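# Rotate the steel cup half a turn on its fixture

## Task

Rotate the steel cup that sits beneath the dial indicator by half a revolution (180 degrees) on its fixture, then open the gripper so the cup is released.

## Robot and tools

Robot: two arms, left_arm and right_arm, each with six revolute joints (waist, shoulder, elbow, wrist pitch, wrist yaw, wrist roll) plus a parallel gripper. Cameras: cam_high (wide view, 504x504) and cam_low (narrow view, 504x504); images arrive in that order.

Scene frame: origin on the table surface midway between the arms, +x out over the table, +z up, left_arm on the +y side. The names left and right do not refer to image sides. Printed gripper positions are in metres with orientation as quaternion wxyz, in this shared frame; they can be somewhat wrong, especially when an arm is stretched far. The reported position is the point between the finger pads, roughly 1 cm short of the tips. Fingers point along the gripper's +z axis and close along its y axis.

Tool execute_actions, argument actions: a list holding at most one item, or empty. Optional pictures (boolean) turns camera images on or off for that result; by default they come with every result.
- Empty list: no command, just returns the current state.
- Motion item: {"rows": [...], "steps": n} with n from 1 to 15 control steps (each 1/30 s; default 15). rows holds 1 to 15 rows; each row is used for one step and the final row repeats if there are fewer rows than steps.
- Wait item: {"steps": n} without rows, n up to 300; returns after that many steps have elapsed since the previous result.
A rejected call sends nothing to the robot.

Row layout: one list of exactly 14 numbers, each in [-1, 1], covering both arms even if only one moves. Order: left_arm waist, shoulder, elbow, wrist pitch, wrist yaw, wrist roll, gripper opening; then the same seven for right_arm.
The six joint entries are offsets, not poses, in scaled units: 1.0 equals 1.264 rad (waist), 1.32 (shoulder), 1.276 (elbow), 1.83 (wrist pitch), 1.686 (wrist yaw), 2.022 (wrist roll). They are measured from the joint angles printed in the most recent result that lists them; before any such result in the scene, and for later calls within the same reply, they count from where the arm is when the action begins. Consecutive rows do not accumulate; each is relative to that same reference. So sending zeros pulls the arm back to the reference angles and is not a pause.
Joint ranges in radians: waist -2.880 to 2.880, shoulder 0.000 to 3.142, elbow 0.000 to 3.019, wrist pitch -1.693 to 1.571, wrist yaw -1.571 to 1.571, wrist roll -2.094 to 2.094. Asking for more than 0.019 rad beyond an end is refused; true ends may differ by up to 0.019 rad, and requests past the real end are clipped there, reported as "joint sent to its limit" (possibly about an earlier, still-running action). Silence does not prove there is more room.
The gripper entry is absolute, not an offset: +1 fully open, -1 closed. Away from the extremes, the fingers go to where grip_measured would equal the commanded value.

Motion limits: each joint's target is kept within a lead of its measured angle per step (waist 0.264 rad, shoulder 0.32, elbow 0.276, wrist pitch 0.33, wrist yaw 0.186, wrist roll 0.522), and if targets would move the gripper over 70 mm from its current position, all joints are scaled back. Big moves therefore take several actions. A half turn of the cup needs wrist roll (about 3.14 rad, more than one roll range allows from an arbitrary start), so plan a regrasp or split the rotation, perhaps using both arms.
Arms can sag under zero offsets; to hold an arm steady, in the first call of a reply send offsets back to the wanted angles, zeros in later calls, and keep correcting if a joint falls short.
After a command, arms continue toward the last target while you think or wait, until everything nearly stops or a step is HELD.

Result lines: the state line gives each gripper pose. Joint positions and Joint velocities list each arm's joints in column order (rad, rad/s) then finger gap (m, m/s; 0.094 m fully open). grip_measured is the finger opening on the command scale, with a fixed per-gripper error up to about 1 mm. To hold something, command roughly 0.03 below grip_measured for a firm grip, less for a lighter one; pads press about 50 to 62 N. "joint command not followed" means a clearance check altered or blocked joint targets on some steps; HELD marks steps where your row was partly or wholly not sent. MOTOR HOT appears from 85 °C; at 100 °C an OVER-TEMPERATURE FAULT makes that arm and gripper go limp until cooled, so avoid holding loads for long.

Tool zoom_image: camera ("cam_high" or "cam_low") and region [x0, y0, x1, y1] in pixels of that camera's last full image, origin top-left, at most 504 by 504. Returns a magnified crop.

Tool finished_scene: scene (integer, number of the current scene). Ends the scene irreversibly and reports whether the goal was met; the next task, if any, appears in its result. The goal must hold at that moment, so release the cup first and keep it in place.

Cautions: nothing may leave the table. Avoid dropping or slipping the cup, slamming, hard pushes, and arm-to-arm contact, which can end the scene. Occasional external tugs on held parts or nudges to loose objects may occur. Smooth, economical motion is preferred.

Each tool is called after ">>>" in YAML: its name, and indented under it one key for each argument.

## Session

>>> execute_actions:
  actions: []

Scene clock: 0.00 s of 4800.00 s.
left_arm: end_effector_position=(+0.3192, +0.5788, +0.2406) grip_measured=+1.000 end_effector_quat_wxyz=(-0.051, +0.886, -0.424, -0.178) | right_arm: end_effector_position=(+0.5720, -0.1804, +0.1805) grip_measured=+1.000 end_effector_quat_wxyz=(-0.276, +0.852, -0.446, +0.005)
Joint positions: left_arm=[ 0.495  1.584  1.495 -1.545 -0.368 -1.574  0.094] | right_arm=[ 0.283  1.633  1.344 -0.918 -0.433 -1.942  0.094]
Joint velocities: left_arm=[ 0.005 -0.005 -0.007 -0.022 -0.007  0.095  0.   ] | right_arm=[-0.005  0.015  0.007 -0.007  0.051 -0.051  0.   ]
Motor temperatures (°C, as the motors report them): left_arm=[31 31 30 30 33 32] | right_arm=[32 30 34 32 31 33]

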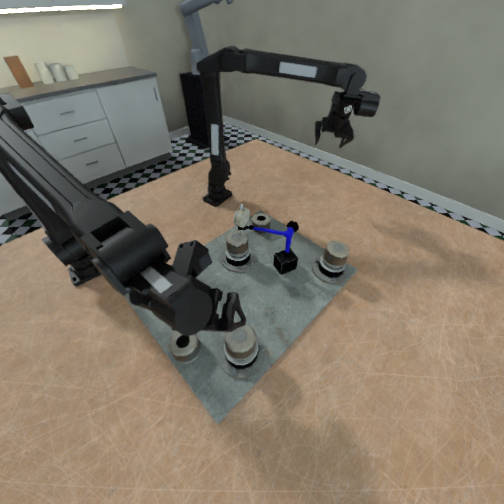

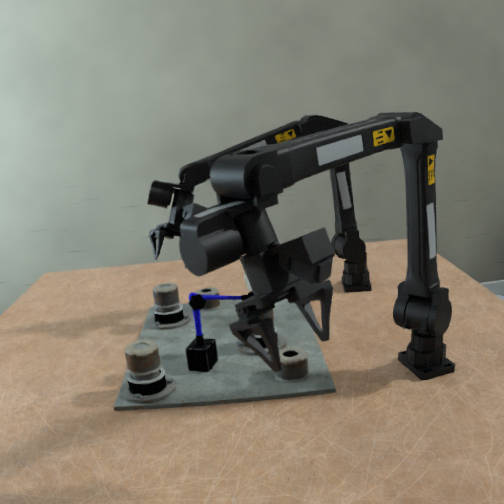

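>>> zoom_image:
  camera: "cam_high"
  region: [190, 190, 370, 300]

>>> zoom_image:
  camera: "cam_low"
  region: [100, 260, 350, 420]

Region (190, 190, 370, 300) of cam_high's 504x504 image, scaled by 2.800, with more detail than that image has.

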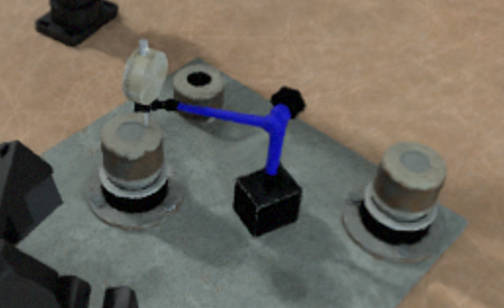

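Region (100, 260, 350, 420) of cam_low's 504x504 image, scaled by 2.016, with more detail than that image has; it fills the top 323 rows of this view, and the rest is white.

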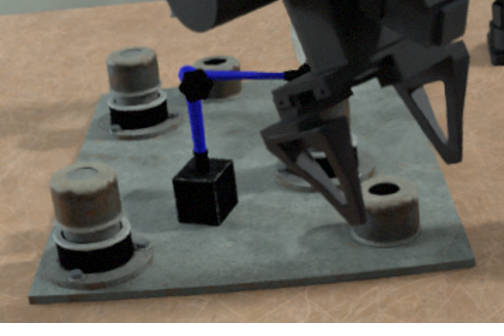

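>>> execute_actions:
  actions:
    - {"rows":[[0.4,0,0,0,0.218,0,1, -0.5,0,0.1,0,0.257,0,1]],"steps":15}

>>> execute_actions:
  actions:
    - {"steps":30}

Scene clock: 6.67 s of 4800.00 s.
left_arm: end_effector_position=(+0.1492, +0.6743, +0.2281) grip_measured=+1.000 end_effector_quat_wxyz=(+0.031, +0.986, -0.162, -0.009) | right_arm: end_effector_position=(+0.5800, -0.4694, +0.1661) grip_measured=+1.000 end_effector_quat_wxyz=(-0.094, +0.740, -0.647, +0.156)
Joint positions: left_arm=[ 1.05   1.584  1.493 -1.545 -0.008 -1.574  0.094] | right_arm=[-0.112  1.633  1.345 -0.918 -0.023 -1.942  0.094]
Joint velocities: left_arm=[ 0.015 -0.015  0.007 -0.012  0.007 -0.022  0.   ] | right_arm=[-1.109 -0.005 -0.002 -0.017  0.139  0.037  0.   ]
Motor temperatures (°C, as the motors report them): left_arm=[32 32 32 30 33 32] | right_arm=[32 31 37 32 31 33]
Steps of this call (steps 1 to 90: nothing new was sent; then 3.17 s passed at rest; steps 91 to 105: all 15 steps of this action). Readings (joint positions):
91: left_arm=[0.507 1.584 1.495 -1.545 -0.306 -1.574] | right_arm=[0.279 1.633 1.344 -0.918 -0.400 -1.942]
92: left_arm=[0.527 1.584 1.495 -1.545 -0.235 -1.574] | right_arm=[0.272 1.633 1.344 -0.918 -0.361 -1.942]
94: left_arm=[0.604 1.584 1.494 -1.545 -0.105 -1.574] | right_arm=[0.237 1.633 1.344 -0.918 -0.283 -1.942]
98: left_arm=[0.804 1.584 1.493 -1.545 -0.022 -1.574] | right_arm=[0.131 1.633 1.344 -0.918 -0.128 -1.942]
105: the state above

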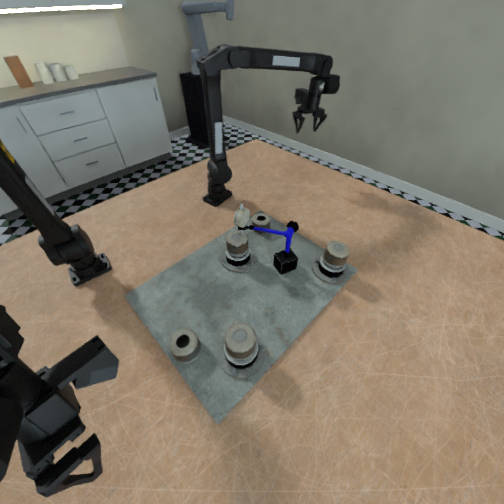

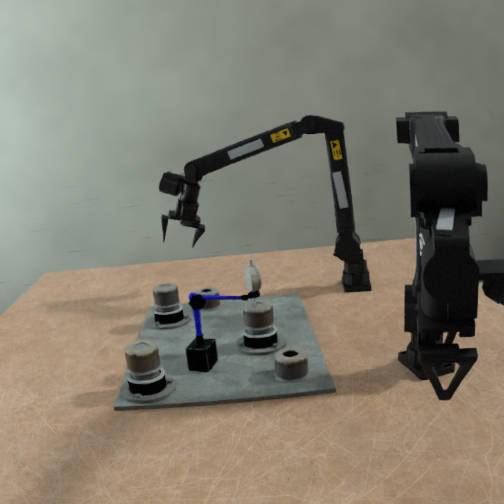

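Scene clock: 7.67 s of 4800.00 s.
left_arm: end_effector_position=(+0.1696, +0.6669, +0.2281) grip_measured=+1.000 end_effector_quat_wxyz=(+0.032, +0.982, -0.184, -0.008) | right_arm: end_effector_position=(+0.5527, -0.6167, +0.2048) grip_measured=+1.000 end_effector_quat_wxyz=(-0.076, +0.648, -0.729, +0.209)
Joint positions: left_arm=[ 1.005  1.584  1.493 -1.545 -0.003 -1.574  0.094] | right_arm=[-0.36   1.634  1.429 -0.918  0.002 -1.942  0.094]
Joint velocities: left_arm=[-0.005 -0.005  0.007  0.012  0.007 -0.037  0.   ] | right_arm=[ 0.005 -0.005 -0.007  0.002  0.007 -0.037  0.   ]
Motor temperatures (°C, as the motors report them): left_arm=[32 32 33 30 33 32] | right_arm=[32 31 37 32 31 33]
Steps of this call (steps 1 to 30: the robot went on to your last target). Readings (joint positions):
1: left_arm=[1.049 1.584 1.493 -1.545 -0.007 -1.574] | right_arm=[-0.150 1.633 1.346 -0.918 -0.018 -1.942]
2: left_arm=[1.042 1.584 1.493 -1.545 -0.007 -1.574] | right_arm=[-0.187 1.633 1.347 -0.918 -0.014 -1.942]
4: left_arm=[1.026 1.584 1.493 -1.545 -0.005 -1.574] | right_arm=[-0.259 1.633 1.357 -0.918 -0.006 -1.942]
8: left_arm=[1.005 1.584 1.493 -1.545 -0.003 -1.574] | right_arm=[-0.367 1.634 1.404 -0.918 0.003 -1.942]
30: the state above
All arms were judged still, so your last target was given up. Only a new action makes them travel on or press farther. Fingers that are still opening or closing keep moving.

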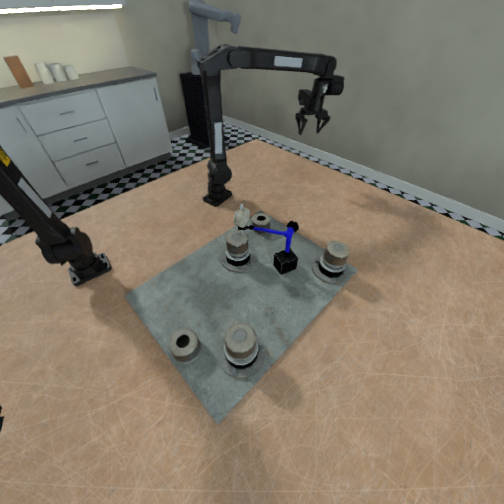

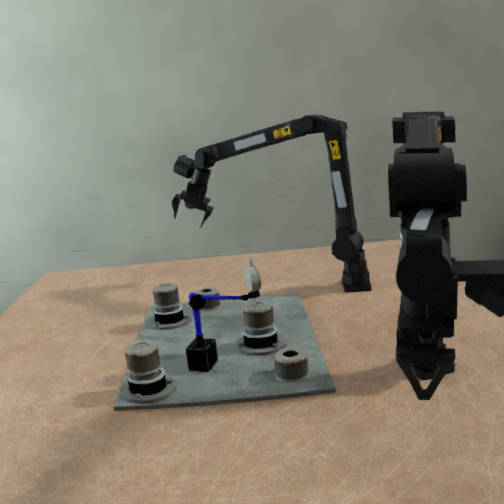

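>>> zoom_image:
  camera: "cam_low"
  region: [170, 250, 330, 390]

Region (170, 250, 330, 390) of cam_low's 504x504 image, scaled by 3.150, with more detail than that image has; it fills the top 441 rows of this view, and the rest is white.

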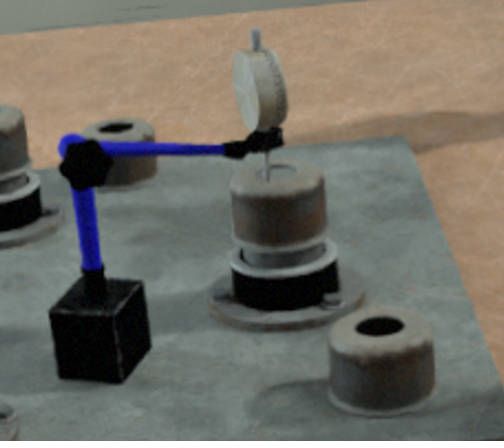

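>>> execute_actions:
  actions:
    - {"rows":[[0,0,0,0,0,0,1, 0,0,0.03,0.4,0,0,1]],"steps":15}
  pictures: false

>>> execute_actions:
  actions:
    - {"steps":20}
  pictures: false

Scene clock: 26.50 s of 4800.00 s.
left_arm: end_effector_position=(+0.1696, +0.6669, +0.2281) grip_measured=+1.000 end_effector_quat_wxyz=(+0.032, +0.982, -0.184, -0.008) | right_arm: end_effector_position=(+0.6582, -0.6728, +0.3260) grip_measured=+1.000 end_effector_quat_wxyz=(-0.190, +0.556, -0.626, +0.512)
Joint positions: left_arm=[ 1.005  1.584  1.493 -1.545 -0.003 -1.574  0.094] | right_arm=[-0.36   1.637  1.429 -0.207  0.002 -1.942  0.094]
Joint velocities: left_arm=[-0.005 -0.015  0.002 -0.002 -0.007 -0.081  0.   ] | right_arm=[-0.015 -0.005  0.002 -0.002  0.022 -0.007  0.   ]
Motor temperatures (°C, as the motors report them): left_arm=[32 33 34 30 33 32] | right_arm=[32 32 42 32 31 33]
Steps of this call (steps 1 to 90: nothing new was sent; then 15.33 s passed at rest; steps 91 to 105: all 15 steps of this action). Readings (joint positions):
91: left_arm=[1.005 1.584 1.493 -1.545 -0.003 -1.574] | right_arm=[-0.360 1.634 1.426 -0.867 0.002 -1.942]
92: left_arm=[1.005 1.584 1.493 -1.545 -0.003 -1.574] | right_arm=[-0.360 1.635 1.424 -0.771 0.002 -1.942]
94: left_arm=[1.005 1.584 1.493 -1.545 -0.003 -1.574] | right_arm=[-0.360 1.640 1.424 -0.576 0.002 -1.942]
98: left_arm=[1.005 1.584 1.493 -1.545 -0.003 -1.574] | right_arm=[-0.360 1.640 1.427 -0.267 0.002 -1.942]
105: the state above

Scene clock: 27.17 s of 4800.00 s.
left_arm: end_effector_position=(+0.1696, +0.6669, +0.2281) grip_measured=+1.000 end_effector_quat_wxyz=(+0.032, +0.982, -0.184, -0.008) | right_arm: end_effector_position=(+0.6582, -0.6728, +0.3260) grip_measured=+1.000 end_effector_quat_wxyz=(-0.190, +0.556, -0.626, +0.512)
Joint positions: left_arm=[ 1.005  1.584  1.493 -1.545 -0.003 -1.574  0.094] | right_arm=[-0.36   1.637  1.429 -0.207  0.002 -1.942  0.094]
Joint velocities: left_arm=[ 0.005  0.015  0.017 -0.012  0.066  0.037  0.   ] | right_arm=[-0.005  0.005  0.012 -0.002  0.022 -0.007  0.   ]
Motor temperatures (°C, as the motors report them): left_arm=[32 33 34 30 33 32] | right_arm=[32 32 42 32 31 33]
Steps of this call (steps 1 to 15: the robot went on to your last target; steps 16 to 20: nothing new was sent). Readings (joint positions):
1: left_arm=[1.005 1.584 1.493 -1.545 -0.003 -1.574] | right_arm=[-0.360 1.637 1.429 -0.207 0.002 -1.942]
2: left_arm=[1.005 1.584 1.493 -1.545 -0.003 -1.574] | right_arm=[-0.360 1.637 1.429 -0.207 0.002 -1.942]
4: left_arm=[1.005 1.584 1.493 -1.545 -0.003 -1.574] | right_arm=[-0.360 1.637 1.429 -0.207 0.002 -1.942]
8: left_arm=[1.005 1.584 1.493 -1.545 -0.003 -1.574] | right_arm=[-0.360 1.637 1.429 -0.207 0.002 -1.942]
20: the state above
All arms were judged still, so your last target was given up. Only a new action makes them travel on or press farther. Fingers that are still opening or closing keep moving.

>>> execute_actions:
  actions:
    - {"rows":[[0,0,0,0,0,0,1, 0,0,-0.4,0.3,0,0.184,1]],"steps":15}
  pictures: false

>>> execute_actions:
  actions:
    - {"steps":25}

Scene clock: 30.47 s of 4800.00 s.
left_arm: end_effector_position=(+0.1696, +0.6669, +0.2281) grip_measured=+1.000 end_effector_quat_wxyz=(+0.032, +0.982, -0.184, -0.008) | right_arm: end_effector_position=(+0.5706, -0.6262, +0.1167) grip_measured=+1.000 end_effector_quat_wxyz=(+0.257, -0.455, +0.725, -0.449)
Joint positions: left_arm=[ 1.005  1.584  1.493 -1.545 -0.003 -1.574  0.094] | right_arm=[-0.36   1.667  0.883  0.301  0.002 -1.611  0.094]
Joint velocities: left_arm=[-0.005 -0.005  0.002 -0.002  0.007 -0.037  0.   ] | right_arm=[-0.005  0.005 -0.012  0.178 -0.022  0.227  0.   ]
Motor temperatures (°C, as the motors report them): left_arm=[32 33 34 30 33 32] | right_arm=[32 33 42 32 31 33]
Steps of this call (steps 1 to 84: nothing new was sent; steps 85 to 99: all 15 steps of this action). Readings (joint positions):
85: left_arm=[1.005 1.584 1.493 -1.545 -0.003 -1.574] | right_arm=[-0.360 1.635 1.402 -0.156 0.002 -1.902]
86: left_arm=[1.005 1.584 1.493 -1.545 -0.003 -1.574] | right_arm=[-0.360 1.621 1.349 -0.065 0.002 -1.856]
88: left_arm=[1.005 1.584 1.493 -1.545 -0.003 -1.574] | right_arm=[-0.360 1.603 1.228 0.082 0.002 -1.790]
92: left_arm=[1.005 1.584 1.493 -1.545 -0.003 -1.574] | right_arm=[-0.360 1.609 1.009 0.245 0.002 -1.700]
99: the state above

Scene clock: 31.30 s of 4800.00 s.
left_arm: end_effector_position=(+0.1696, +0.6669, +0.2281) grip_measured=+1.000 end_effector_quat_wxyz=(+0.032, +0.982, -0.184, -0.008) | right_arm: end_effector_position=(+0.5726, -0.6273, +0.1312) grip_measured=+1.000 end_effector_quat_wxyz=(+0.271, -0.441, +0.722, -0.459)
Joint positions: left_arm=[ 1.005  1.584  1.493 -1.545 -0.003 -1.574  0.094] | right_arm=[-0.36   1.65   0.883  0.321  0.002 -1.585  0.094]
Joint velocities: left_arm=[-0.005 -0.015  0.002  0.002 -0.022  0.007  0.   ] | right_arm=[-0.015 -0.015 -0.007 -0.012 -0.037  0.007  0.   ]
Motor temperatures (°C, as the motors report them): left_arm=[32 33 34 30 33 32] | right_arm=[32 33 42 32 31 33]
Steps of this call (steps 1 to 25: the robot went on to your last target). Readings (joint positions):
1: left_arm=[1.005 1.584 1.493 -1.545 -0.003 -1.574] | right_arm=[-0.360 1.666 0.883 0.307 0.002 -1.606]
2: left_arm=[1.005 1.584 1.493 -1.545 -0.003 -1.574] | right_arm=[-0.360 1.664 0.883 0.312 0.002 -1.601]
4: left_arm=[1.005 1.584 1.493 -1.545 -0.003 -1.574] | right_arm=[-0.360 1.657 0.883 0.318 0.002 -1.595]
8: left_arm=[1.005 1.584 1.493 -1.545 -0.003 -1.574] | right_arm=[-0.360 1.650 0.883 0.321 0.002 -1.589]
25: the state above

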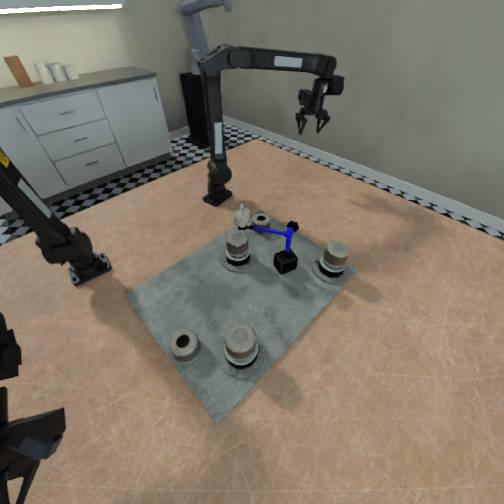

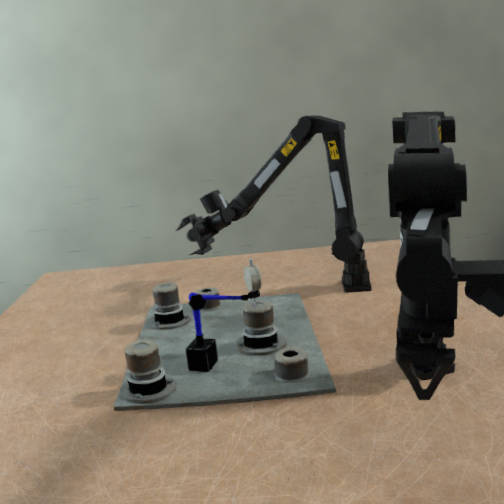

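>>> execute_actions:
  actions:
    - {"rows":[[0,0,0,0,0,0,1, 0,0,-0.03,0.2,0,0.3,1],[0,0,0,0,0,0,1, 0,0,-0.03,0.3,0,0.4,1],[0,0,0,0,0,0,1, 0,0.03,-0.03,0.4,0,0.5,1],[0,0,0,0,0,0,1, 0,0.06,-0.03,0.49,0,0.6,1],[0,0,0,0,0,0,1, 0,0.09,-0.04,0.49,0,0.7,1],[0,0,0,0,0,0,1, 0,0.12,-0.04,0.49,0,0.784,1],[0,0,0,0,0,0,1, 0,0.15,-0.05,0.49,0,0.784,1],[0,0,0,0,0,0,1, 0,0.18,-0.05,0.49,0,0.784,1],[0,0,0,0,0,0,1, 0,0.2,-0.05,0.49,0,0.784,1],[0,0,0,0,0,0,1, 0,0.215,-0.05,0.49,0,0.784,1]],"steps":15}
  pictures: false

>>> execute_actions:
  actions:
    - {"steps":30}

Scene clock: 37.37 s of 4800.00 s.
left_arm: end_effector_position=(+0.1696, +0.6669, +0.2281) grip_measured=+1.000 end_effector_quat_wxyz=(+0.032, +0.982, -0.184, -0.008) | right_arm: end_effector_position=(+0.5856, -0.6342, +0.1160) grip_measured=+1.000 end_effector_quat_wxyz=(+0.676, +0.091, +0.686, -0.253)
Joint positions: left_arm=[ 1.005  1.584  1.493 -1.545 -0.003 -1.574  0.094] | right_arm=[-0.36   1.963  0.813  1.192  0.002 -0.227  0.094]
Joint velocities: left_arm=[-0.005 -0.005 -0.017 -0.017 -0.022  0.007  0.   ] | right_arm=[-0.005  0.317 -0.193 -0.002 -0.051  1.414  0.   ]
Motor temperatures (°C, as the motors report them): left_arm=[32 33 34 30 33 32] | right_arm=[32 33 42 32 31 33]
Steps of this call (steps 1 to 15: the robot went on to your last target; steps 16 to 90: nothing new was sent; then 2.57 s passed at rest; steps 91 to 105: all 15 steps of this action). Readings (joint positions):
91: left_arm=[1.005 1.584 1.493 -1.545 -0.003 -1.574] | right_arm=[-0.360 1.651 0.874 0.378 0.002 -1.508]
92: left_arm=[1.005 1.584 1.493 -1.545 -0.003 -1.574] | right_arm=[-0.360 1.655 0.857 0.484 0.002 -1.410]
94: left_arm=[1.005 1.584 1.493 -1.545 -0.003 -1.574] | right_arm=[-0.360 1.668 0.839 0.689 0.002 -1.215]
98: left_arm=[1.005 1.584 1.493 -1.545 -0.003 -1.574] | right_arm=[-0.360 1.763 0.839 1.097 0.002 -0.822]
105: the state above

Scene clock: 38.37 s of 4800.00 s.
left_arm: end_effector_position=(+0.1696, +0.6669, +0.2281) grip_measured=+1.000 end_effector_quat_wxyz=(+0.032, +0.982, -0.184, -0.008) | right_arm: end_effector_position=(+0.5830, -0.6328, +0.1229) grip_measured=+1.000 end_effector_quat_wxyz=(+0.703, +0.162, +0.669, -0.181)
Joint positions: left_arm=[ 1.005  1.584  1.493 -1.545 -0.003 -1.574  0.094] | right_arm=[-0.36   1.947  0.804  1.197  0.002 -0.015  0.094]
Joint velocities: left_arm=[ 0.005  0.005 -0.007 -0.022  0.037 -0.007  0.   ] | right_arm=[-0.015 -0.005 -0.017  0.012 -0.066  0.051  0.   ]
Motor temperatures (°C, as the motors report them): left_arm=[32 33 34 30 33 32] | right_arm=[32 33 42 32 31 33]
Steps of this call (steps 1 to 30: the robot went on to your last target). Readings (joint positions):
1: left_arm=[1.005 1.584 1.493 -1.545 -0.003 -1.574] | right_arm=[-0.360 1.970 0.808 1.192 0.002 -0.184]
2: left_arm=[1.005 1.584 1.493 -1.545 -0.003 -1.574] | right_arm=[-0.360 1.972 0.804 1.192 0.002 -0.150]
4: left_arm=[1.005 1.584 1.493 -1.545 -0.003 -1.574] | right_arm=[-0.360 1.968 0.804 1.192 0.002 -0.101]
8: left_arm=[1.005 1.584 1.493 -1.545 -0.003 -1.574] | right_arm=[-0.360 1.953 0.804 1.195 0.002 -0.050]
30: the state above
All arms were judged still, so your last target was given up. Only a new action makes them travel on or press farther. Fingers that are still opening or closing keep moving.

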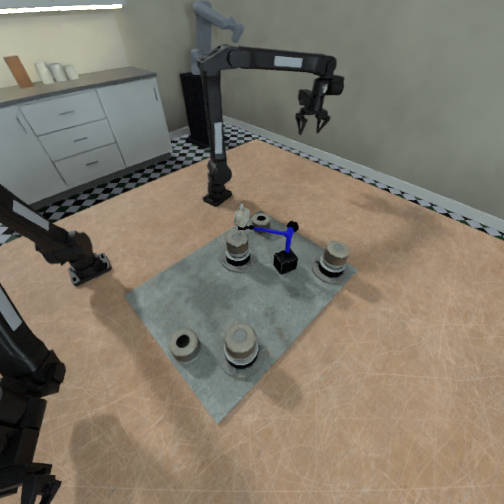

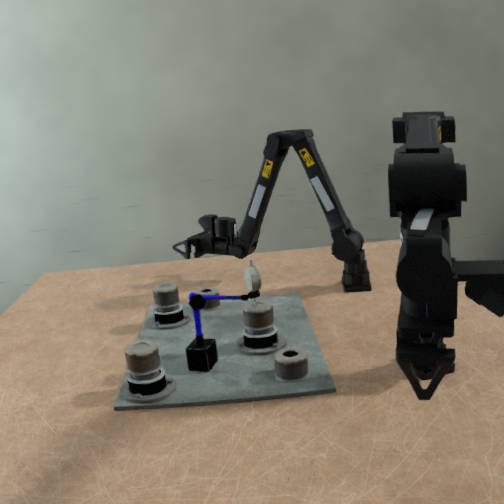

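>>> execute_actions:
  actions:
    - {"rows":[[0,0,0,0,0,0,1, 0,-0.03,0,0,-0.05,0,1],[0,0,0,0,0,0,1, 0,-0.06,0,0,-0.1,0,1],[0,0,0,0,0,0,1, 0,-0.09,-0.02,0,-0.15,0,1],[0,0,0,0,0,0,1, 0,-0.12,-0.04,0,-0.2,0,1],[0,0,0,0,0,0,1, 0,-0.15,-0.07,0,-0.25,0,1],[0,0,0,0,0,0,1, 0,-0.18,-0.1,0,-0.3,0,1],[0,0,0,0,0,0,1, 0,-0.21,-0.13,-0.01,-0.35,0,1],[0,0,0,0,0,0,1, 0,-0.24,-0.16,-0.02,-0.4,0,1],[0,0,0,0,0,0,1, 0,-0.27,-0.19,-0.03,-0.45,0,1],[0,0,0,0,0,0,1, 0,-0.30,-0.22,-0.04,-0.5,0,1],[0,0,0,0,0,0,1, 0,-0.329,-0.25,-0.042,-0.55,0,1],[0,0,0,0,0,0,1, 0,-0.329,-0.27,-0.042,-0.6,0,1],[0,0,0,0,0,0,1, 0,-0.329,-0.285,-0.042,-0.65,0,1],[0,0,0,0,0,0,1, 0,-0.329,-0.285,-0.042,-0.7,0,1],[0,0,0,0,0,0,1, 0,-0.329,-0.285,-0.042,-0.73,0.007,1]],"steps":15}
  pictures: false

>>> execute_actions:
  actions:
    - {"steps":20}

Scene clock: 47.10 s of 4800.00 s.
left_arm: end_effector_position=(+0.1696, +0.6669, +0.2281) grip_measured=+1.000 end_effector_quat_wxyz=(+0.032, +0.982, -0.184, -0.008) | right_arm: end_effector_position=(+0.4461, -0.3802, +0.2059) grip_measured=+1.000 end_effector_quat_wxyz=(+0.695, -0.276, +0.633, +0.201)
Joint positions: left_arm=[ 1.005  1.584  1.493 -1.545 -0.003 -1.574  0.094] | right_arm=[-0.361  1.467  0.447  1.144 -1.18  -0.015  0.094]
Joint velocities: left_arm=[ 0.005  0.015  0.002 -0.007 -0.037 -0.081  0.   ] | right_arm=[-0.005 -0.044 -0.437 -0.081 -1.546 -0.037  0.   ]
Motor temperatures (°C, as the motors report them): left_arm=[32 33 35 30 33 32] | right_arm=[32 33 40 32 31 33]
Steps of this call (steps 1 to 90: nothing new was sent; then 5.23 s passed at rest; steps 91 to 105: all 15 steps of this action). Readings (joint positions):
91: left_arm=[1.005 1.584 1.493 -1.545 -0.003 -1.574] | right_arm=[-0.360 1.946 0.804 1.197 -0.036 -0.015]
92: left_arm=[1.005 1.584 1.493 -1.545 -0.003 -1.574] | right_arm=[-0.361 1.942 0.803 1.197 -0.104 -0.015]
94: left_arm=[1.005 1.584 1.493 -1.545 -0.003 -1.574] | right_arm=[-0.361 1.912 0.787 1.197 -0.265 -0.015]
98: left_arm=[1.005 1.584 1.493 -1.545 -0.003 -1.574] | right_arm=[-0.361 1.744 0.671 1.188 -0.601 -0.015]
105: the state above

Scene clock: 47.77 s of 4800.00 s.
left_arm: end_effector_position=(+0.1696, +0.6669, +0.2281) grip_measured=+1.000 end_effector_quat_wxyz=(+0.032, +0.982, -0.184, -0.008) | right_arm: end_effector_position=(+0.4384, -0.3729, +0.1810) grip_measured=+1.000 end_effector_quat_wxyz=(+0.672, -0.272, +0.647, +0.238)
Joint positions: left_arm=[ 1.005  1.584  1.493 -1.545 -0.003 -1.574  0.094] | right_arm=[-0.361  1.512  0.429  1.129 -1.227 -0.015  0.094]
Joint velocities: left_arm=[ 0.005 -0.015 -0.012 -0.002  0.081 -0.051  0.   ] | right_arm=[ 0.015 -0.005 -0.002  0.002 -0.022  0.022  0.   ]
Motor temperatures (°C, as the motors report them): left_arm=[32 33 35 30 33 32] | right_arm=[32 33 40 32 31 33]
Steps of this call (steps 1 to 20: the robot went on to your last target). Readings (joint positions):
1: left_arm=[1.005 1.584 1.493 -1.545 -0.003 -1.574] | right_arm=[-0.361 1.468 0.436 1.141 -1.212 -0.015]
2: left_arm=[1.005 1.584 1.493 -1.545 -0.003 -1.574] | right_arm=[-0.361 1.476 0.430 1.138 -1.224 -0.015]
4: left_arm=[1.005 1.584 1.493 -1.545 -0.003 -1.574] | right_arm=[-0.361 1.496 0.429 1.132 -1.227 -0.015]
8: left_arm=[1.005 1.584 1.493 -1.545 -0.003 -1.574] | right_arm=[-0.361 1.512 0.429 1.129 -1.227 -0.015]
20: the state above

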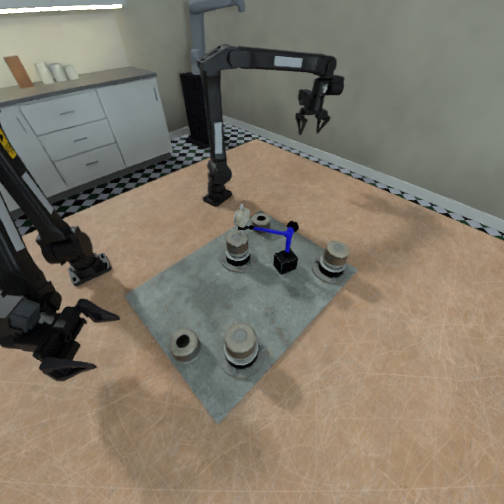

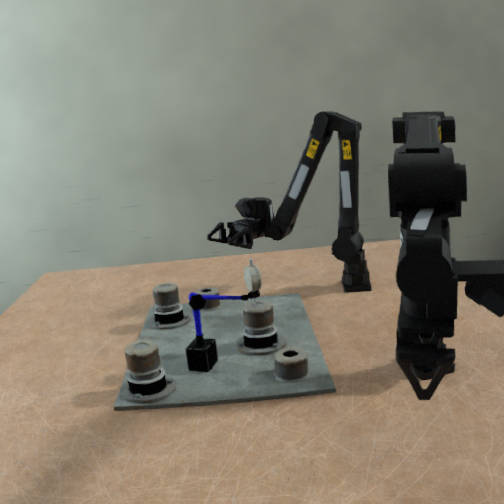

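>>> execute_actions:
  actions:
    - {"rows":[[0,0,0,0,0,0,1, 0.03,0,0.01,-0.02,0,0,1],[0,0,0,0,0,0,1, 0.07,0,0.01,-0.02,0,0,1],[0,0,0,0,0,0,1, 0.12,0,0.01,-0.02,0,0,1],[0,0,0,0,0,0,1, 0.17,0,0.01,-0.02,0,0,1],[0,0,0,0,0,0,1, 0.22,0,0.01,-0.02,0,0,1],[0,0,0,0,0,0,1, 0.27,0,0.01,-0.02,0,0,1],[0,0,0,0,0,0,1, 0.32,0,0.01,-0.02,0,0,1],[0,0,0,0,0,0,1, 0.37,0,0.01,-0.02,0,0,1],[0,0,0,0,0,0,1, 0.42,0,0.01,-0.02,0,0,1],[0,0,0,0,0,0,1, 0.46,0,0.01,-0.02,0,0,1],[0,0,0,0,0,0,1, 0.5,0,0.01,-0.02,0,0,1],[0,0,0,0,0,0,1, 0.53,0,0.01,-0.02,0,0,1],[0,0,0,0,0,0,1, 0.555,0,0.01,-0.02,0,0,1],[0,0,0,0,0,0,1, 0.57,0,0.01,-0.02,0,0,1],[0,0,0,0,0,0,1, 0.58,0,0.01,-0.02,0,0,1]],"steps":15}
  pictures: false

>>> execute_actions:
  actions:
    - {"steps":20}

Scene clock: 52.10 s of 4800.00 s.
left_arm: end_effector_position=(+0.1696, +0.6669, +0.2281) grip_measured=+1.000 end_effector_quat_wxyz=(+0.032, +0.982, -0.184, -0.008) | right_arm: end_effector_position=(+0.3608, -0.0947, +0.1776) grip_measured=+1.000 end_effector_quat_wxyz=(+0.538, -0.477, +0.518, +0.463)
Joint positions: left_arm=[ 1.005  1.584  1.493 -1.545 -0.003 -1.574  0.094] | right_arm=[ 0.356  1.512  0.429  1.103 -1.227 -0.015  0.094]
Joint velocities: left_arm=[-0.005  0.005  0.012  0.007 -0.007 -0.007  0.   ] | right_arm=[ 0.972  0.005  0.007  0.012 -0.051 -0.007  0.   ]
Motor temperatures (°C, as the motors report them): left_arm=[31 33 35 30 33 32] | right_arm=[32 33 39 32 31 33]
Steps of this call (steps 1 to 15: the robot went on to your last target; steps 16 to 90: nothing new was sent; then 0.83 s passed at rest; steps 91 to 105: all 15 steps of this action). Readings (joint positions):
91: left_arm=[1.005 1.584 1.493 -1.545 -0.003 -1.574] | right_arm=[-0.359 1.512 0.429 1.124 -1.227 -0.015]
92: left_arm=[1.005 1.584 1.493 -1.545 -0.003 -1.574] | right_arm=[-0.352 1.512 0.429 1.117 -1.227 -0.015]
94: left_arm=[1.005 1.584 1.493 -1.545 -0.003 -1.574] | right_arm=[-0.300 1.512 0.429 1.107 -1.225 -0.015]
98: left_arm=[1.005 1.584 1.493 -1.545 -0.003 -1.574] | right_arm=[-0.067 1.512 0.429 1.104 -1.224 -0.015]
105: the state above

Scene clock: 52.77 s of 4800.00 s.
left_arm: end_effector_position=(+0.1696, +0.6669, +0.2281) grip_measured=+1.000 end_effector_quat_wxyz=(+0.032, +0.982, -0.184, -0.008) | right_arm: end_effector_position=(+0.3526, -0.0842, +0.1776) grip_measured=+1.000 end_effector_quat_wxyz=(+0.530, -0.486, +0.510, +0.472)
Joint positions: left_arm=[ 1.005  1.584  1.493 -1.545 -0.003 -1.574  0.094] | right_arm=[ 0.388  1.512  0.429  1.103 -1.229 -0.015  0.094]
Joint velocities: left_arm=[-0.005 -0.005 -0.012  0.002  0.007 -0.066  0.   ] | right_arm=[-0.015 -0.005 -0.007 -0.017 -0.066  0.037  0.   ]
Motor temperatures (°C, as the motors report them): left_arm=[31 33 35 30 33 32] | right_arm=[32 33 39 32 31 33]
Steps of this call (steps 1 to 20: the robot went on to your last target). Readings (joint positions):
1: left_arm=[1.005 1.584 1.493 -1.545 -0.003 -1.574] | right_arm=[0.382 1.512 0.429 1.103 -1.228 -0.015]
2: left_arm=[1.005 1.584 1.493 -1.545 -0.003 -1.574] | right_arm=[0.394 1.512 0.429 1.103 -1.229 -0.015]
4: left_arm=[1.005 1.584 1.493 -1.545 -0.003 -1.574] | right_arm=[0.394 1.512 0.429 1.103 -1.229 -0.015]
8: left_arm=[1.005 1.584 1.493 -1.545 -0.003 -1.574] | right_arm=[0.388 1.512 0.429 1.103 -1.229 -0.015]
20: the state above

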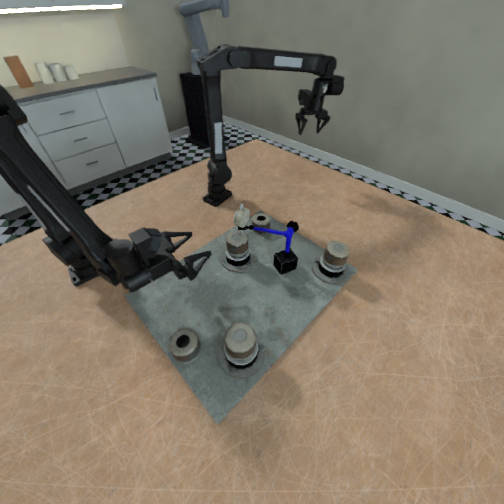

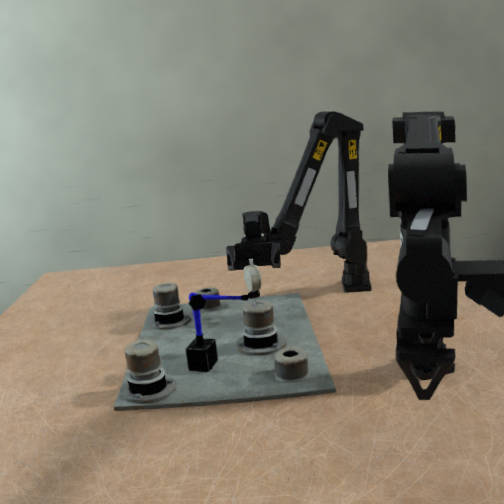

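>>> execute_actions:
  actions:
    - {"rows":[[0,0,0,0,0,0,1, 0,0.02,0.01,0.015,0,0,1],[0,0,0,0,0,0,1, 0,0.04,0.01,0.03,0,0,1],[0,0,0,0,0,0,1, 0,0.065,0.01,0.045,0,0,1],[0,0,0,0,0,0,1, 0,0.09,0.01,0.06,0,0,1],[0,0,0,0,0,0,1, 0,0.115,0.01,0.08,0,0,1],[0,0,0,0,0,0,1, 0,0.14,0.01,0.1,0,0,1],[0,0,0,0,0,0,1, 0,0.165,0.01,0.12,0,0,1],[0,0,0,0,0,0,1, 0,0.19,0.01,0.14,0,0,1],[0,0,0,0,0,0,1, 0,0.21,0.01,0.155,0,0,1],[0,0,0,0,0,0,1, 0,0.23,0.01,0.17,0,0,1],[0,0,0,0,0,0,1, 0,0.245,0.01,0.18,0,0,1],[0,0,0,0,0,0,1, 0,0.255,0.01,0.19,0,0,1],[0,0,0,0,0,0,1, 0,0.265,0.01,0.195,0,0,1],[0,0,0,0,0,0,1, 0,0.27,0.01,0.2,0,0,1]],"steps":15}
  pictures: false

>>> execute_actions:
  actions:
    - {"steps":20}

Scene clock: 56.17 s of 4800.00 s.
left_arm: end_effector_position=(+0.1696, +0.6669, +0.2281) grip_measured=+1.000 end_effector_quat_wxyz=(+0.032, +0.982, -0.184, -0.008) | right_arm: end_effector_position=(+0.3538, -0.0838, +0.0902) grip_measured=+1.000 end_effector_quat_wxyz=(+0.518, -0.480, +0.522, +0.478)
Joint positions: left_arm=[ 1.005  1.584  1.493 -1.545 -0.003 -1.574  0.094] | right_arm=[ 0.388  1.874  0.429  1.427 -1.229 -0.015  0.094]
Joint velocities: left_arm=[ 0.005  0.005 -0.007  0.007 -0.037 -0.066  0.   ] | right_arm=[ 0.015  0.22   0.002  0.247 -0.022 -0.051  0.   ]
Motor temperatures (°C, as the motors report them): left_arm=[31 33 35 30 33 32] | right_arm=[32 33 39 32 31 33]
Steps of this call (steps 1 to 15: the robot went on to your last target; steps 16 to 87: nothing new was sent; steps 88 to 102: all 15 steps of this action). Readings (joint positions):
88: left_arm=[1.005 1.584 1.493 -1.545 -0.003 -1.574] | right_arm=[0.388 1.513 0.429 1.104 -1.229 -0.015]
89: left_arm=[1.005 1.584 1.493 -1.545 -0.003 -1.574] | right_arm=[0.388 1.518 0.429 1.113 -1.229 -0.015]
91: left_arm=[1.005 1.584 1.493 -1.545 -0.003 -1.574] | right_arm=[0.388 1.547 0.429 1.153 -1.229 -0.015]
95: left_arm=[1.005 1.584 1.493 -1.545 -0.003 -1.574] | right_arm=[0.388 1.681 0.429 1.275 -1.229 -0.015]
102: the state above

Scene clock: 56.83 s of 4800.00 s.
left_arm: end_effector_position=(+0.1696, +0.6669, +0.2281) grip_measured=+1.000 end_effector_quat_wxyz=(+0.032, +0.982, -0.184, -0.008) | right_arm: end_effector_position=(+0.3537, -0.0839, +0.0911) grip_measured=+1.000 end_effector_quat_wxyz=(+0.523, -0.483, +0.517, +0.475)
Joint positions: left_arm=[ 1.005  1.584  1.493 -1.545 -0.003 -1.574  0.094] | right_arm=[ 0.388  1.879  0.429  1.448 -1.229 -0.015  0.094]
Joint velocities: left_arm=[ 0.005 -0.005 -0.012  0.002 -0.051 -0.037  0.   ] | right_arm=[ 0.005 -0.015 -0.002  0.012 -0.037  0.051  0.   ]
Motor temperatures (°C, as the motors report them): left_arm=[31 33 35 30 33 32] | right_arm=[32 33 39 32 31 33]
Steps of this call (steps 1 to 20: the robot went on to your last target). Readings (joint positions):
1: left_arm=[1.005 1.584 1.493 -1.545 -0.003 -1.574] | right_arm=[0.388 1.879 0.429 1.434 -1.229 -0.015]
2: left_arm=[1.005 1.584 1.493 -1.545 -0.003 -1.574] | right_arm=[0.388 1.879 0.429 1.438 -1.229 -0.015]
4: left_arm=[1.005 1.584 1.493 -1.545 -0.003 -1.574] | right_arm=[0.388 1.879 0.429 1.446 -1.229 -0.015]
8: left_arm=[1.005 1.584 1.493 -1.545 -0.003 -1.574] | right_arm=[0.388 1.879 0.429 1.448 -1.229 -0.015]
20: the state above

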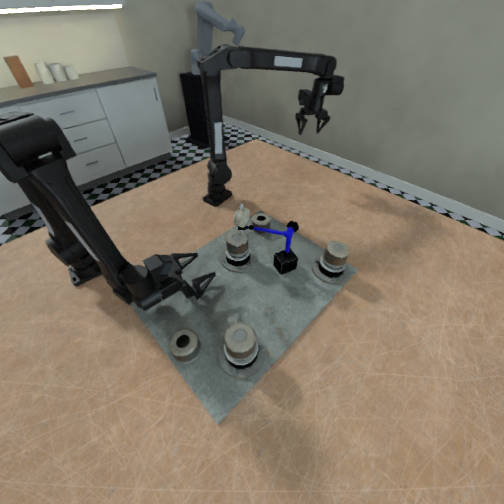

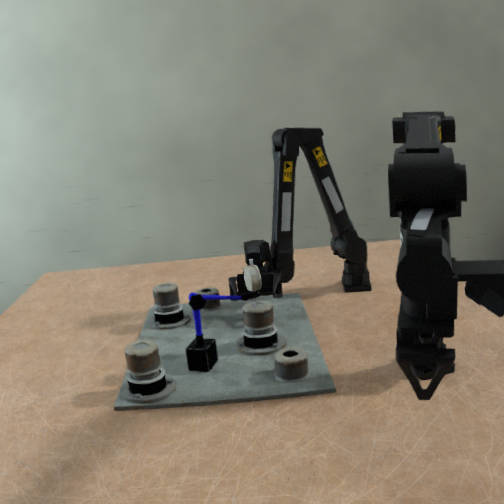

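>>> zoom_image:
  camera: "cam_high"
  region: [120, 190, 300, 330]

>>> zoom_image:
  camera: "cam_low"
  region: [200, 230, 320, 360]

Region (120, 190, 300, 330) of cam_high's 504x504 image, scaled by 2.800, with more detail than that image has.

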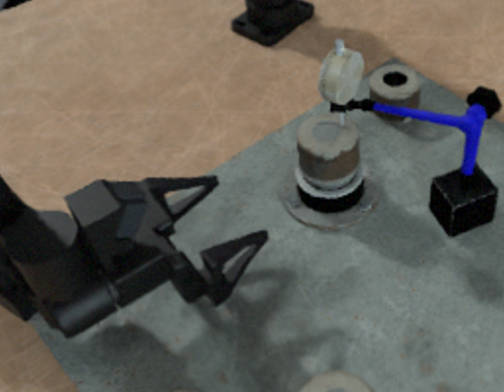

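Region (200, 230, 320, 360) of cam_low's 504x504 image, scaled by 3.877, with more detail than that image has; it fills the left 465 columns of this view, and the rest is white.

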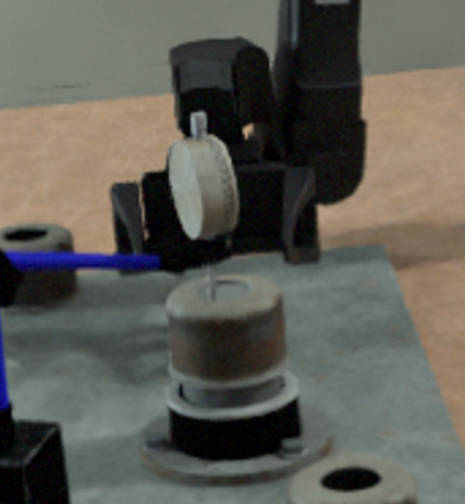

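>>> execute_actions:
  actions:
    - {"rows":[[0,0,0,0,0,0,1, 0.015,0.002,0.02,-0.004,0.007,0,1],[0,0,0,0,0,0,1, 0.03,0.003,0.028,-0.008,0.014,0,1],[0,0,0,0,0,0,1, 0.05,0.005,0.037,-0.013,0.022,0,1],[0,0,0,0,0,0,1, 0.07,0.007,0.047,-0.018,0.031,0,1],[0,0,0,0,0,0,1, 0.09,0.009,0.057,-0.023,0.04,0,1],[0,0,0,0,0,0,1, 0.11,0.011,0.067,-0.029,0.05,0,1],[0,0,0,0,0,0,1, 0.13,0.012,0.077,-0.034,0.059,0,1],[0,0,0,0,0,0,1, 0.145,0.014,0.086,-0.038,0.066,0,1],[0,0,0,0,0,0,1, 0.157,0.015,0.093,-0.042,0.072,0,1],[0,0,0,0,0,0,1, 0.165,0.016,0.098,-0.044,0.076,0,1],[0,0,0,0,0,0,1, 0.169,0.016,0.1,-0.045,0.078,0,1]],"steps":15}
  pictures: false

>>> execute_actions:
  actions:
    - {"steps":15}

>>> zoom_image:
  camera: "cam_high"
  region: [120, 190, 300, 330]

>>> zoom_image:
  camera: "cam_low"
  region: [200, 230, 320, 360]

Scene clock: 68.70 s of 4800.00 s.
left_arm: end_effector_position=(+0.1696, +0.6669, +0.2281) grip_measured=+1.000 end_effector_quat_wxyz=(+0.032, +0.982, -0.184, -0.008) | right_arm: end_effector_position=(+0.3505, +0.0026, +0.1025) grip_measured=+1.000 end_effector_quat_wxyz=(-0.513, +0.510, -0.482, -0.495)
Joint positions: left_arm=[ 1.005  1.584  1.493 -1.545 -0.003 -1.574  0.094] | right_arm=[ 0.609  1.887  0.544  1.378 -1.1   -0.015  0.094]
Joint velocities: left_arm=[-0.015 -0.015 -0.002 -0.012 -0.081  0.007  0.   ] | right_arm=[-0.015  0.005  0.002 -0.027  0.051  0.007  0.   ]
Motor temperatures (°C, as the motors report them): left_arm=[31 33 35 30 33 32] | right_arm=[32 32 37 32 31 33]
Steps of this call (steps 1 to 15: the robot went on to your last target; steps 16 to 90: nothing new was sent; then 8.37 s passed at rest; steps 91 to 105: all 15 steps of this action). Readings (joint positions):
91: left_arm=[1.005 1.584 1.493 -1.545 -0.003 -1.574] | right_arm=[0.388 1.879 0.429 1.448 -1.224 -0.015]
92: left_arm=[1.005 1.584 1.493 -1.545 -0.003 -1.574] | right_arm=[0.390 1.879 0.431 1.448 -1.216 -0.015]
94: left_arm=[1.005 1.584 1.493 -1.545 -0.003 -1.574] | right_arm=[0.407 1.879 0.442 1.439 -1.190 -0.015]
98: left_arm=[1.005 1.584 1.493 -1.545 -0.003 -1.574] | right_arm=[0.501 1.881 0.495 1.406 -1.129 -0.015]
105: the state above

Scene clock: 69.20 s of 4800.00 s.
left_arm: end_effector_position=(+0.1696, +0.6669, +0.2281) grip_measured=+1.000 end_effector_quat_wxyz=(+0.032, +0.982, -0.184, -0.008) | right_arm: end_effector_position=(+0.3506, +0.0026, +0.1019) grip_measured=+1.000 end_effector_quat_wxyz=(-0.513, +0.509, -0.483, -0.495)
Joint positions: left_arm=[ 1.005  1.584  1.493 -1.545 -0.003 -1.574  0.094] | right_arm=[ 0.609  1.888  0.544  1.377 -1.099 -0.015  0.094]
Joint velocities: left_arm=[-0.005 -0.015  0.017  0.007  0.022 -0.022  0.   ] | right_arm=[-0.015 -0.005 -0.012 -0.002 -0.022 -0.066  0.   ]
Motor temperatures (°C, as the motors report them): left_arm=[31 33 35 30 33 32] | right_arm=[32 32 37 32 31 33]
Steps of this call (steps 1 to 15: the robot went on to your last target). Readings (joint positions):
1: left_arm=[1.005 1.584 1.493 -1.545 -0.003 -1.574] | right_arm=[0.609 1.887 0.544 1.378 -1.099 -0.015]
2: left_arm=[1.005 1.584 1.493 -1.545 -0.003 -1.574] | right_arm=[0.609 1.887 0.544 1.377 -1.099 -0.015]
4: left_arm=[1.005 1.584 1.493 -1.545 -0.003 -1.574] | right_arm=[0.609 1.888 0.544 1.377 -1.099 -0.015]
8: left_arm=[1.005 1.584 1.493 -1.545 -0.003 -1.574] | right_arm=[0.609 1.888 0.544 1.377 -1.099 -0.015]
15: the state above
All arms were judged still, so your last target was given up. Only a new action makes them travel on or press farther. Fingers that are still opening or closing keep moving.

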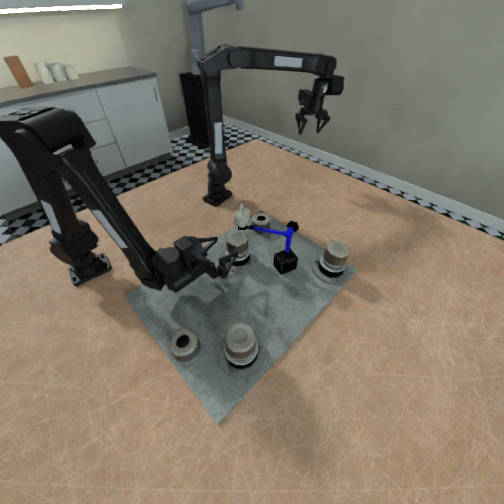

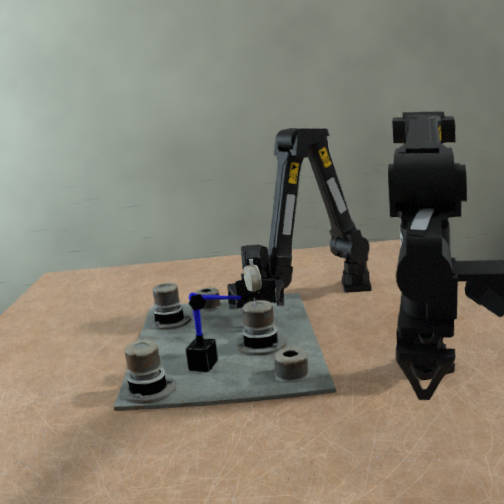

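Region (120, 190, 300, 330) of cam_high's 504x504 image, scaled by 2.800, with more detail than that image has.

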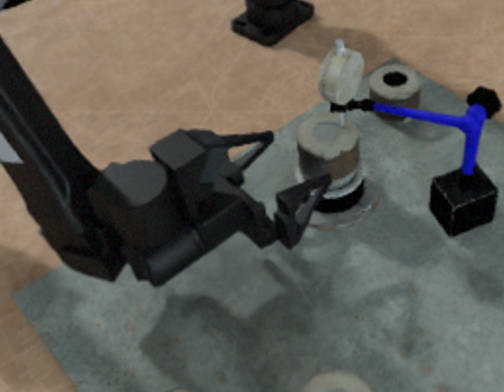

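Region (200, 230, 320, 360) of cam_low's 504x504 image, scaled by 3.877, with more detail than that image has; it fills the left 465 columns of this view, and the rest is white.

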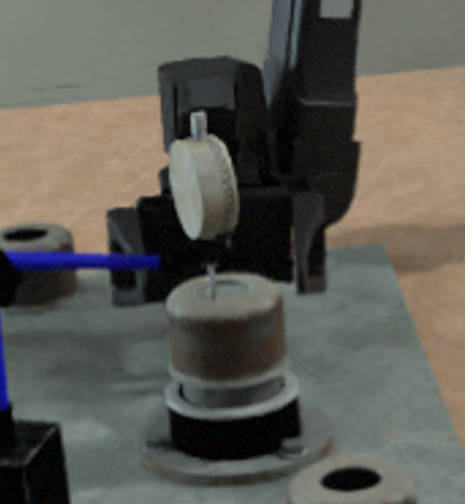

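>>> execute_actions:
  actions:
    - {"rows":[[0,0,0,0,0,0,1, 0.006,0.015,0.015,-0.008,-0.004,0,1],[0,0,0,0,0,0,1, 0.012,0.025,0.024,-0.012,-0.008,0,1],[0,0,0,0,0,0,1, 0.019,0.033,0.035,-0.018,-0.013,0,1],[0,0,0,0,0,0,1, 0.026,0.039,0.047,-0.023,-0.018,0,1],[0,0,0,0,0,0,1, 0.033,0.044,0.059,-0.029,-0.023,0,1],[0,0,0,0,0,0,1, 0.04,0.049,0.071,-0.035,-0.029,0,1],[0,0,0,0,0,0,1, 0.047,0.054,0.083,-0.04,-0.034,0,1],[0,0,0,0,0,0,1, 0.053,0.059,0.095,-0.046,-0.039,0,1],[0,0,0,0,0,0,1, 0.058,0.063,0.105,-0.051,-0.044,0,1],[0,0,0,0,0,0,1, 0.063,0.066,0.114,-0.055,-0.048,0,1],[0,0,0,0,0,0,1, 0.067,0.069,0.120,-0.058,-0.051,0,1],[0,0,0,0,0,0,1, 0.07,0.07,0.124,-0.06,-0.053,0,1]],"steps":15}
  pictures: false

>>> execute_actions:
  actions:
    - {"steps":15}

>>> zoom_image:
  camera: "cam_high"
  region: [150, 190, 300, 310]

>>> zoom_image:
  camera: "cam_low"
  region: [200, 230, 320, 360]

Scene clock: 78.40 s of 4800.00 s.
left_arm: end_effector_position=(+0.1696, +0.6669, +0.2281) grip_measured=+1.000 end_effector_quat_wxyz=(+0.032, +0.982, -0.184, -0.008) | right_arm: end_effector_position=(+0.3485, +0.0509, +0.0839) grip_measured=+1.000 end_effector_quat_wxyz=(-0.455, +0.544, -0.454, -0.539)
Joint positions: left_arm=[ 1.005  1.584  1.493 -1.545 -0.003 -1.574  0.094] | right_arm=[ 0.689  1.973  0.684  1.28  -1.185 -0.015  0.094]
Joint velocities: left_arm=[-0.005 -0.005  0.002  0.007 -0.051  0.007  0.   ] | right_arm=[ 0.063 -0.015  0.002 -0.012 -0.022 -0.022  0.   ]
Motor temperatures (°C, as the motors report them): left_arm=[31 33 35 30 33 32] | right_arm=[32 32 37 32 31 33]
Steps of this call (steps 1 to 90: nothing new was sent; then 5.70 s passed at rest; steps 91 to 105: all 15 steps of this action). Readings (joint positions):
91: left_arm=[1.005 1.584 1.493 -1.545 -0.003 -1.574] | right_arm=[0.609 1.888 0.544 1.377 -1.101 -0.015]
92: left_arm=[1.005 1.584 1.493 -1.545 -0.003 -1.574] | right_arm=[0.609 1.890 0.545 1.375 -1.106 -0.015]
94: left_arm=[1.005 1.584 1.493 -1.545 -0.003 -1.574] | right_arm=[0.611 1.901 0.554 1.363 -1.121 -0.015]
98: left_arm=[1.005 1.584 1.493 -1.545 -0.003 -1.574] | right_arm=[0.636 1.942 0.609 1.324 -1.155 -0.015]
105: the state above

Scene clock: 78.90 s of 4800.00 s.
left_arm: end_effector_position=(+0.1696, +0.6669, +0.2281) grip_measured=+1.000 end_effector_quat_wxyz=(+0.032, +0.982, -0.184, -0.008) | right_arm: end_effector_position=(+0.3479, +0.0513, +0.0838) grip_measured=+1.000 end_effector_quat_wxyz=(-0.454, +0.544, -0.453, -0.540)
Joint positions: left_arm=[ 1.005  1.584  1.493 -1.545 -0.003 -1.574  0.094] | right_arm=[ 0.69   1.973  0.684  1.279 -1.186 -0.015  0.094]
Joint velocities: left_arm=[-0.005 -0.024 -0.002  0.007  0.007 -0.095  0.   ] | right_arm=[ 0.015  0.005  0.007 -0.012  0.007 -0.022  0.   ]
Motor temperatures (°C, as the motors report them): left_arm=[31 33 35 30 33 32] | right_arm=[32 32 37 32 31 33]
Steps of this call (steps 1 to 15: the robot went on to your last target). Readings (joint positions):
1: left_arm=[1.005 1.584 1.493 -1.545 -0.003 -1.574] | right_arm=[0.690 1.973 0.684 1.280 -1.185 -0.015]
2: left_arm=[1.005 1.584 1.493 -1.545 -0.003 -1.574] | right_arm=[0.690 1.973 0.684 1.279 -1.186 -0.015]
4: left_arm=[1.005 1.584 1.493 -1.545 -0.003 -1.574] | right_arm=[0.690 1.973 0.684 1.279 -1.186 -0.015]
8: left_arm=[1.005 1.584 1.493 -1.545 -0.003 -1.574] | right_arm=[0.690 1.973 0.684 1.279 -1.186 -0.015]
15: the state above
All arms were judged still, so your last target was given up. Only a new action makes them travel on or press farther. Fingers that are still opening or closing keep moving.

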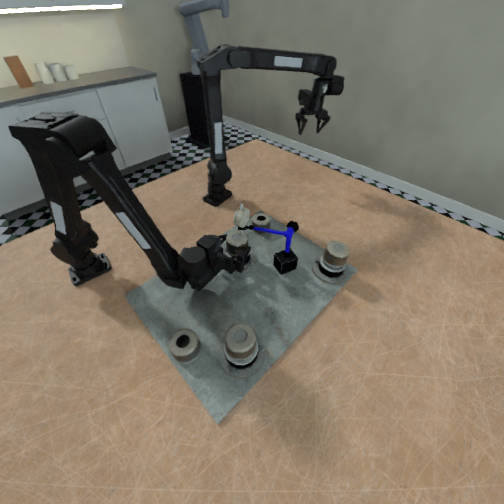

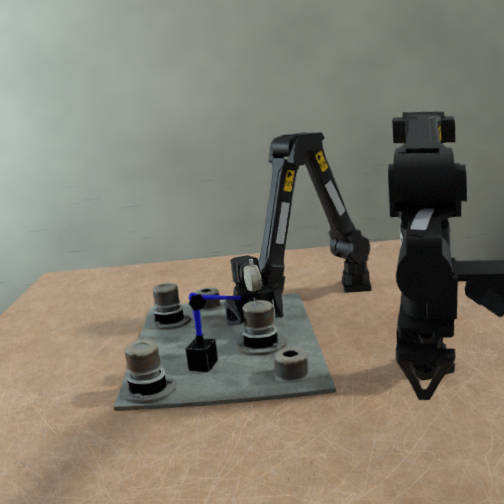

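Region (150, 190, 300, 310) of cam_high's 504x504 image, scaled by 3.360, with more detail than that image has; it fills the top 403 rows of this view, and the rest is white.

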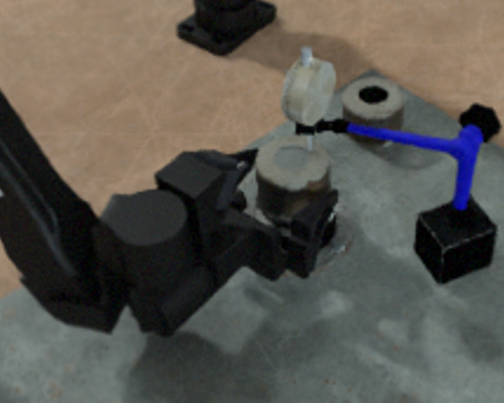

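Region (200, 230, 320, 360) of cam_low's 504x504 image, scaled by 3.877, with more detail than that image has; it fills the left 465 columns of this view, and the rest is white.

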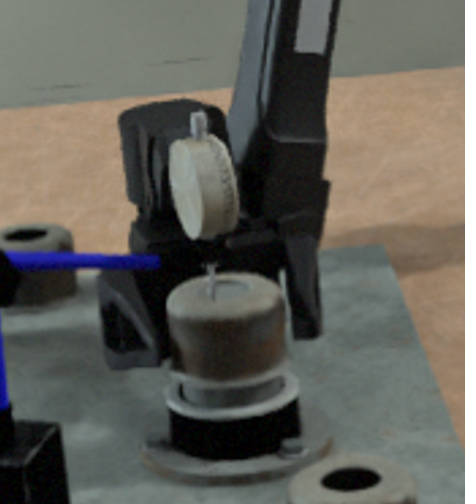

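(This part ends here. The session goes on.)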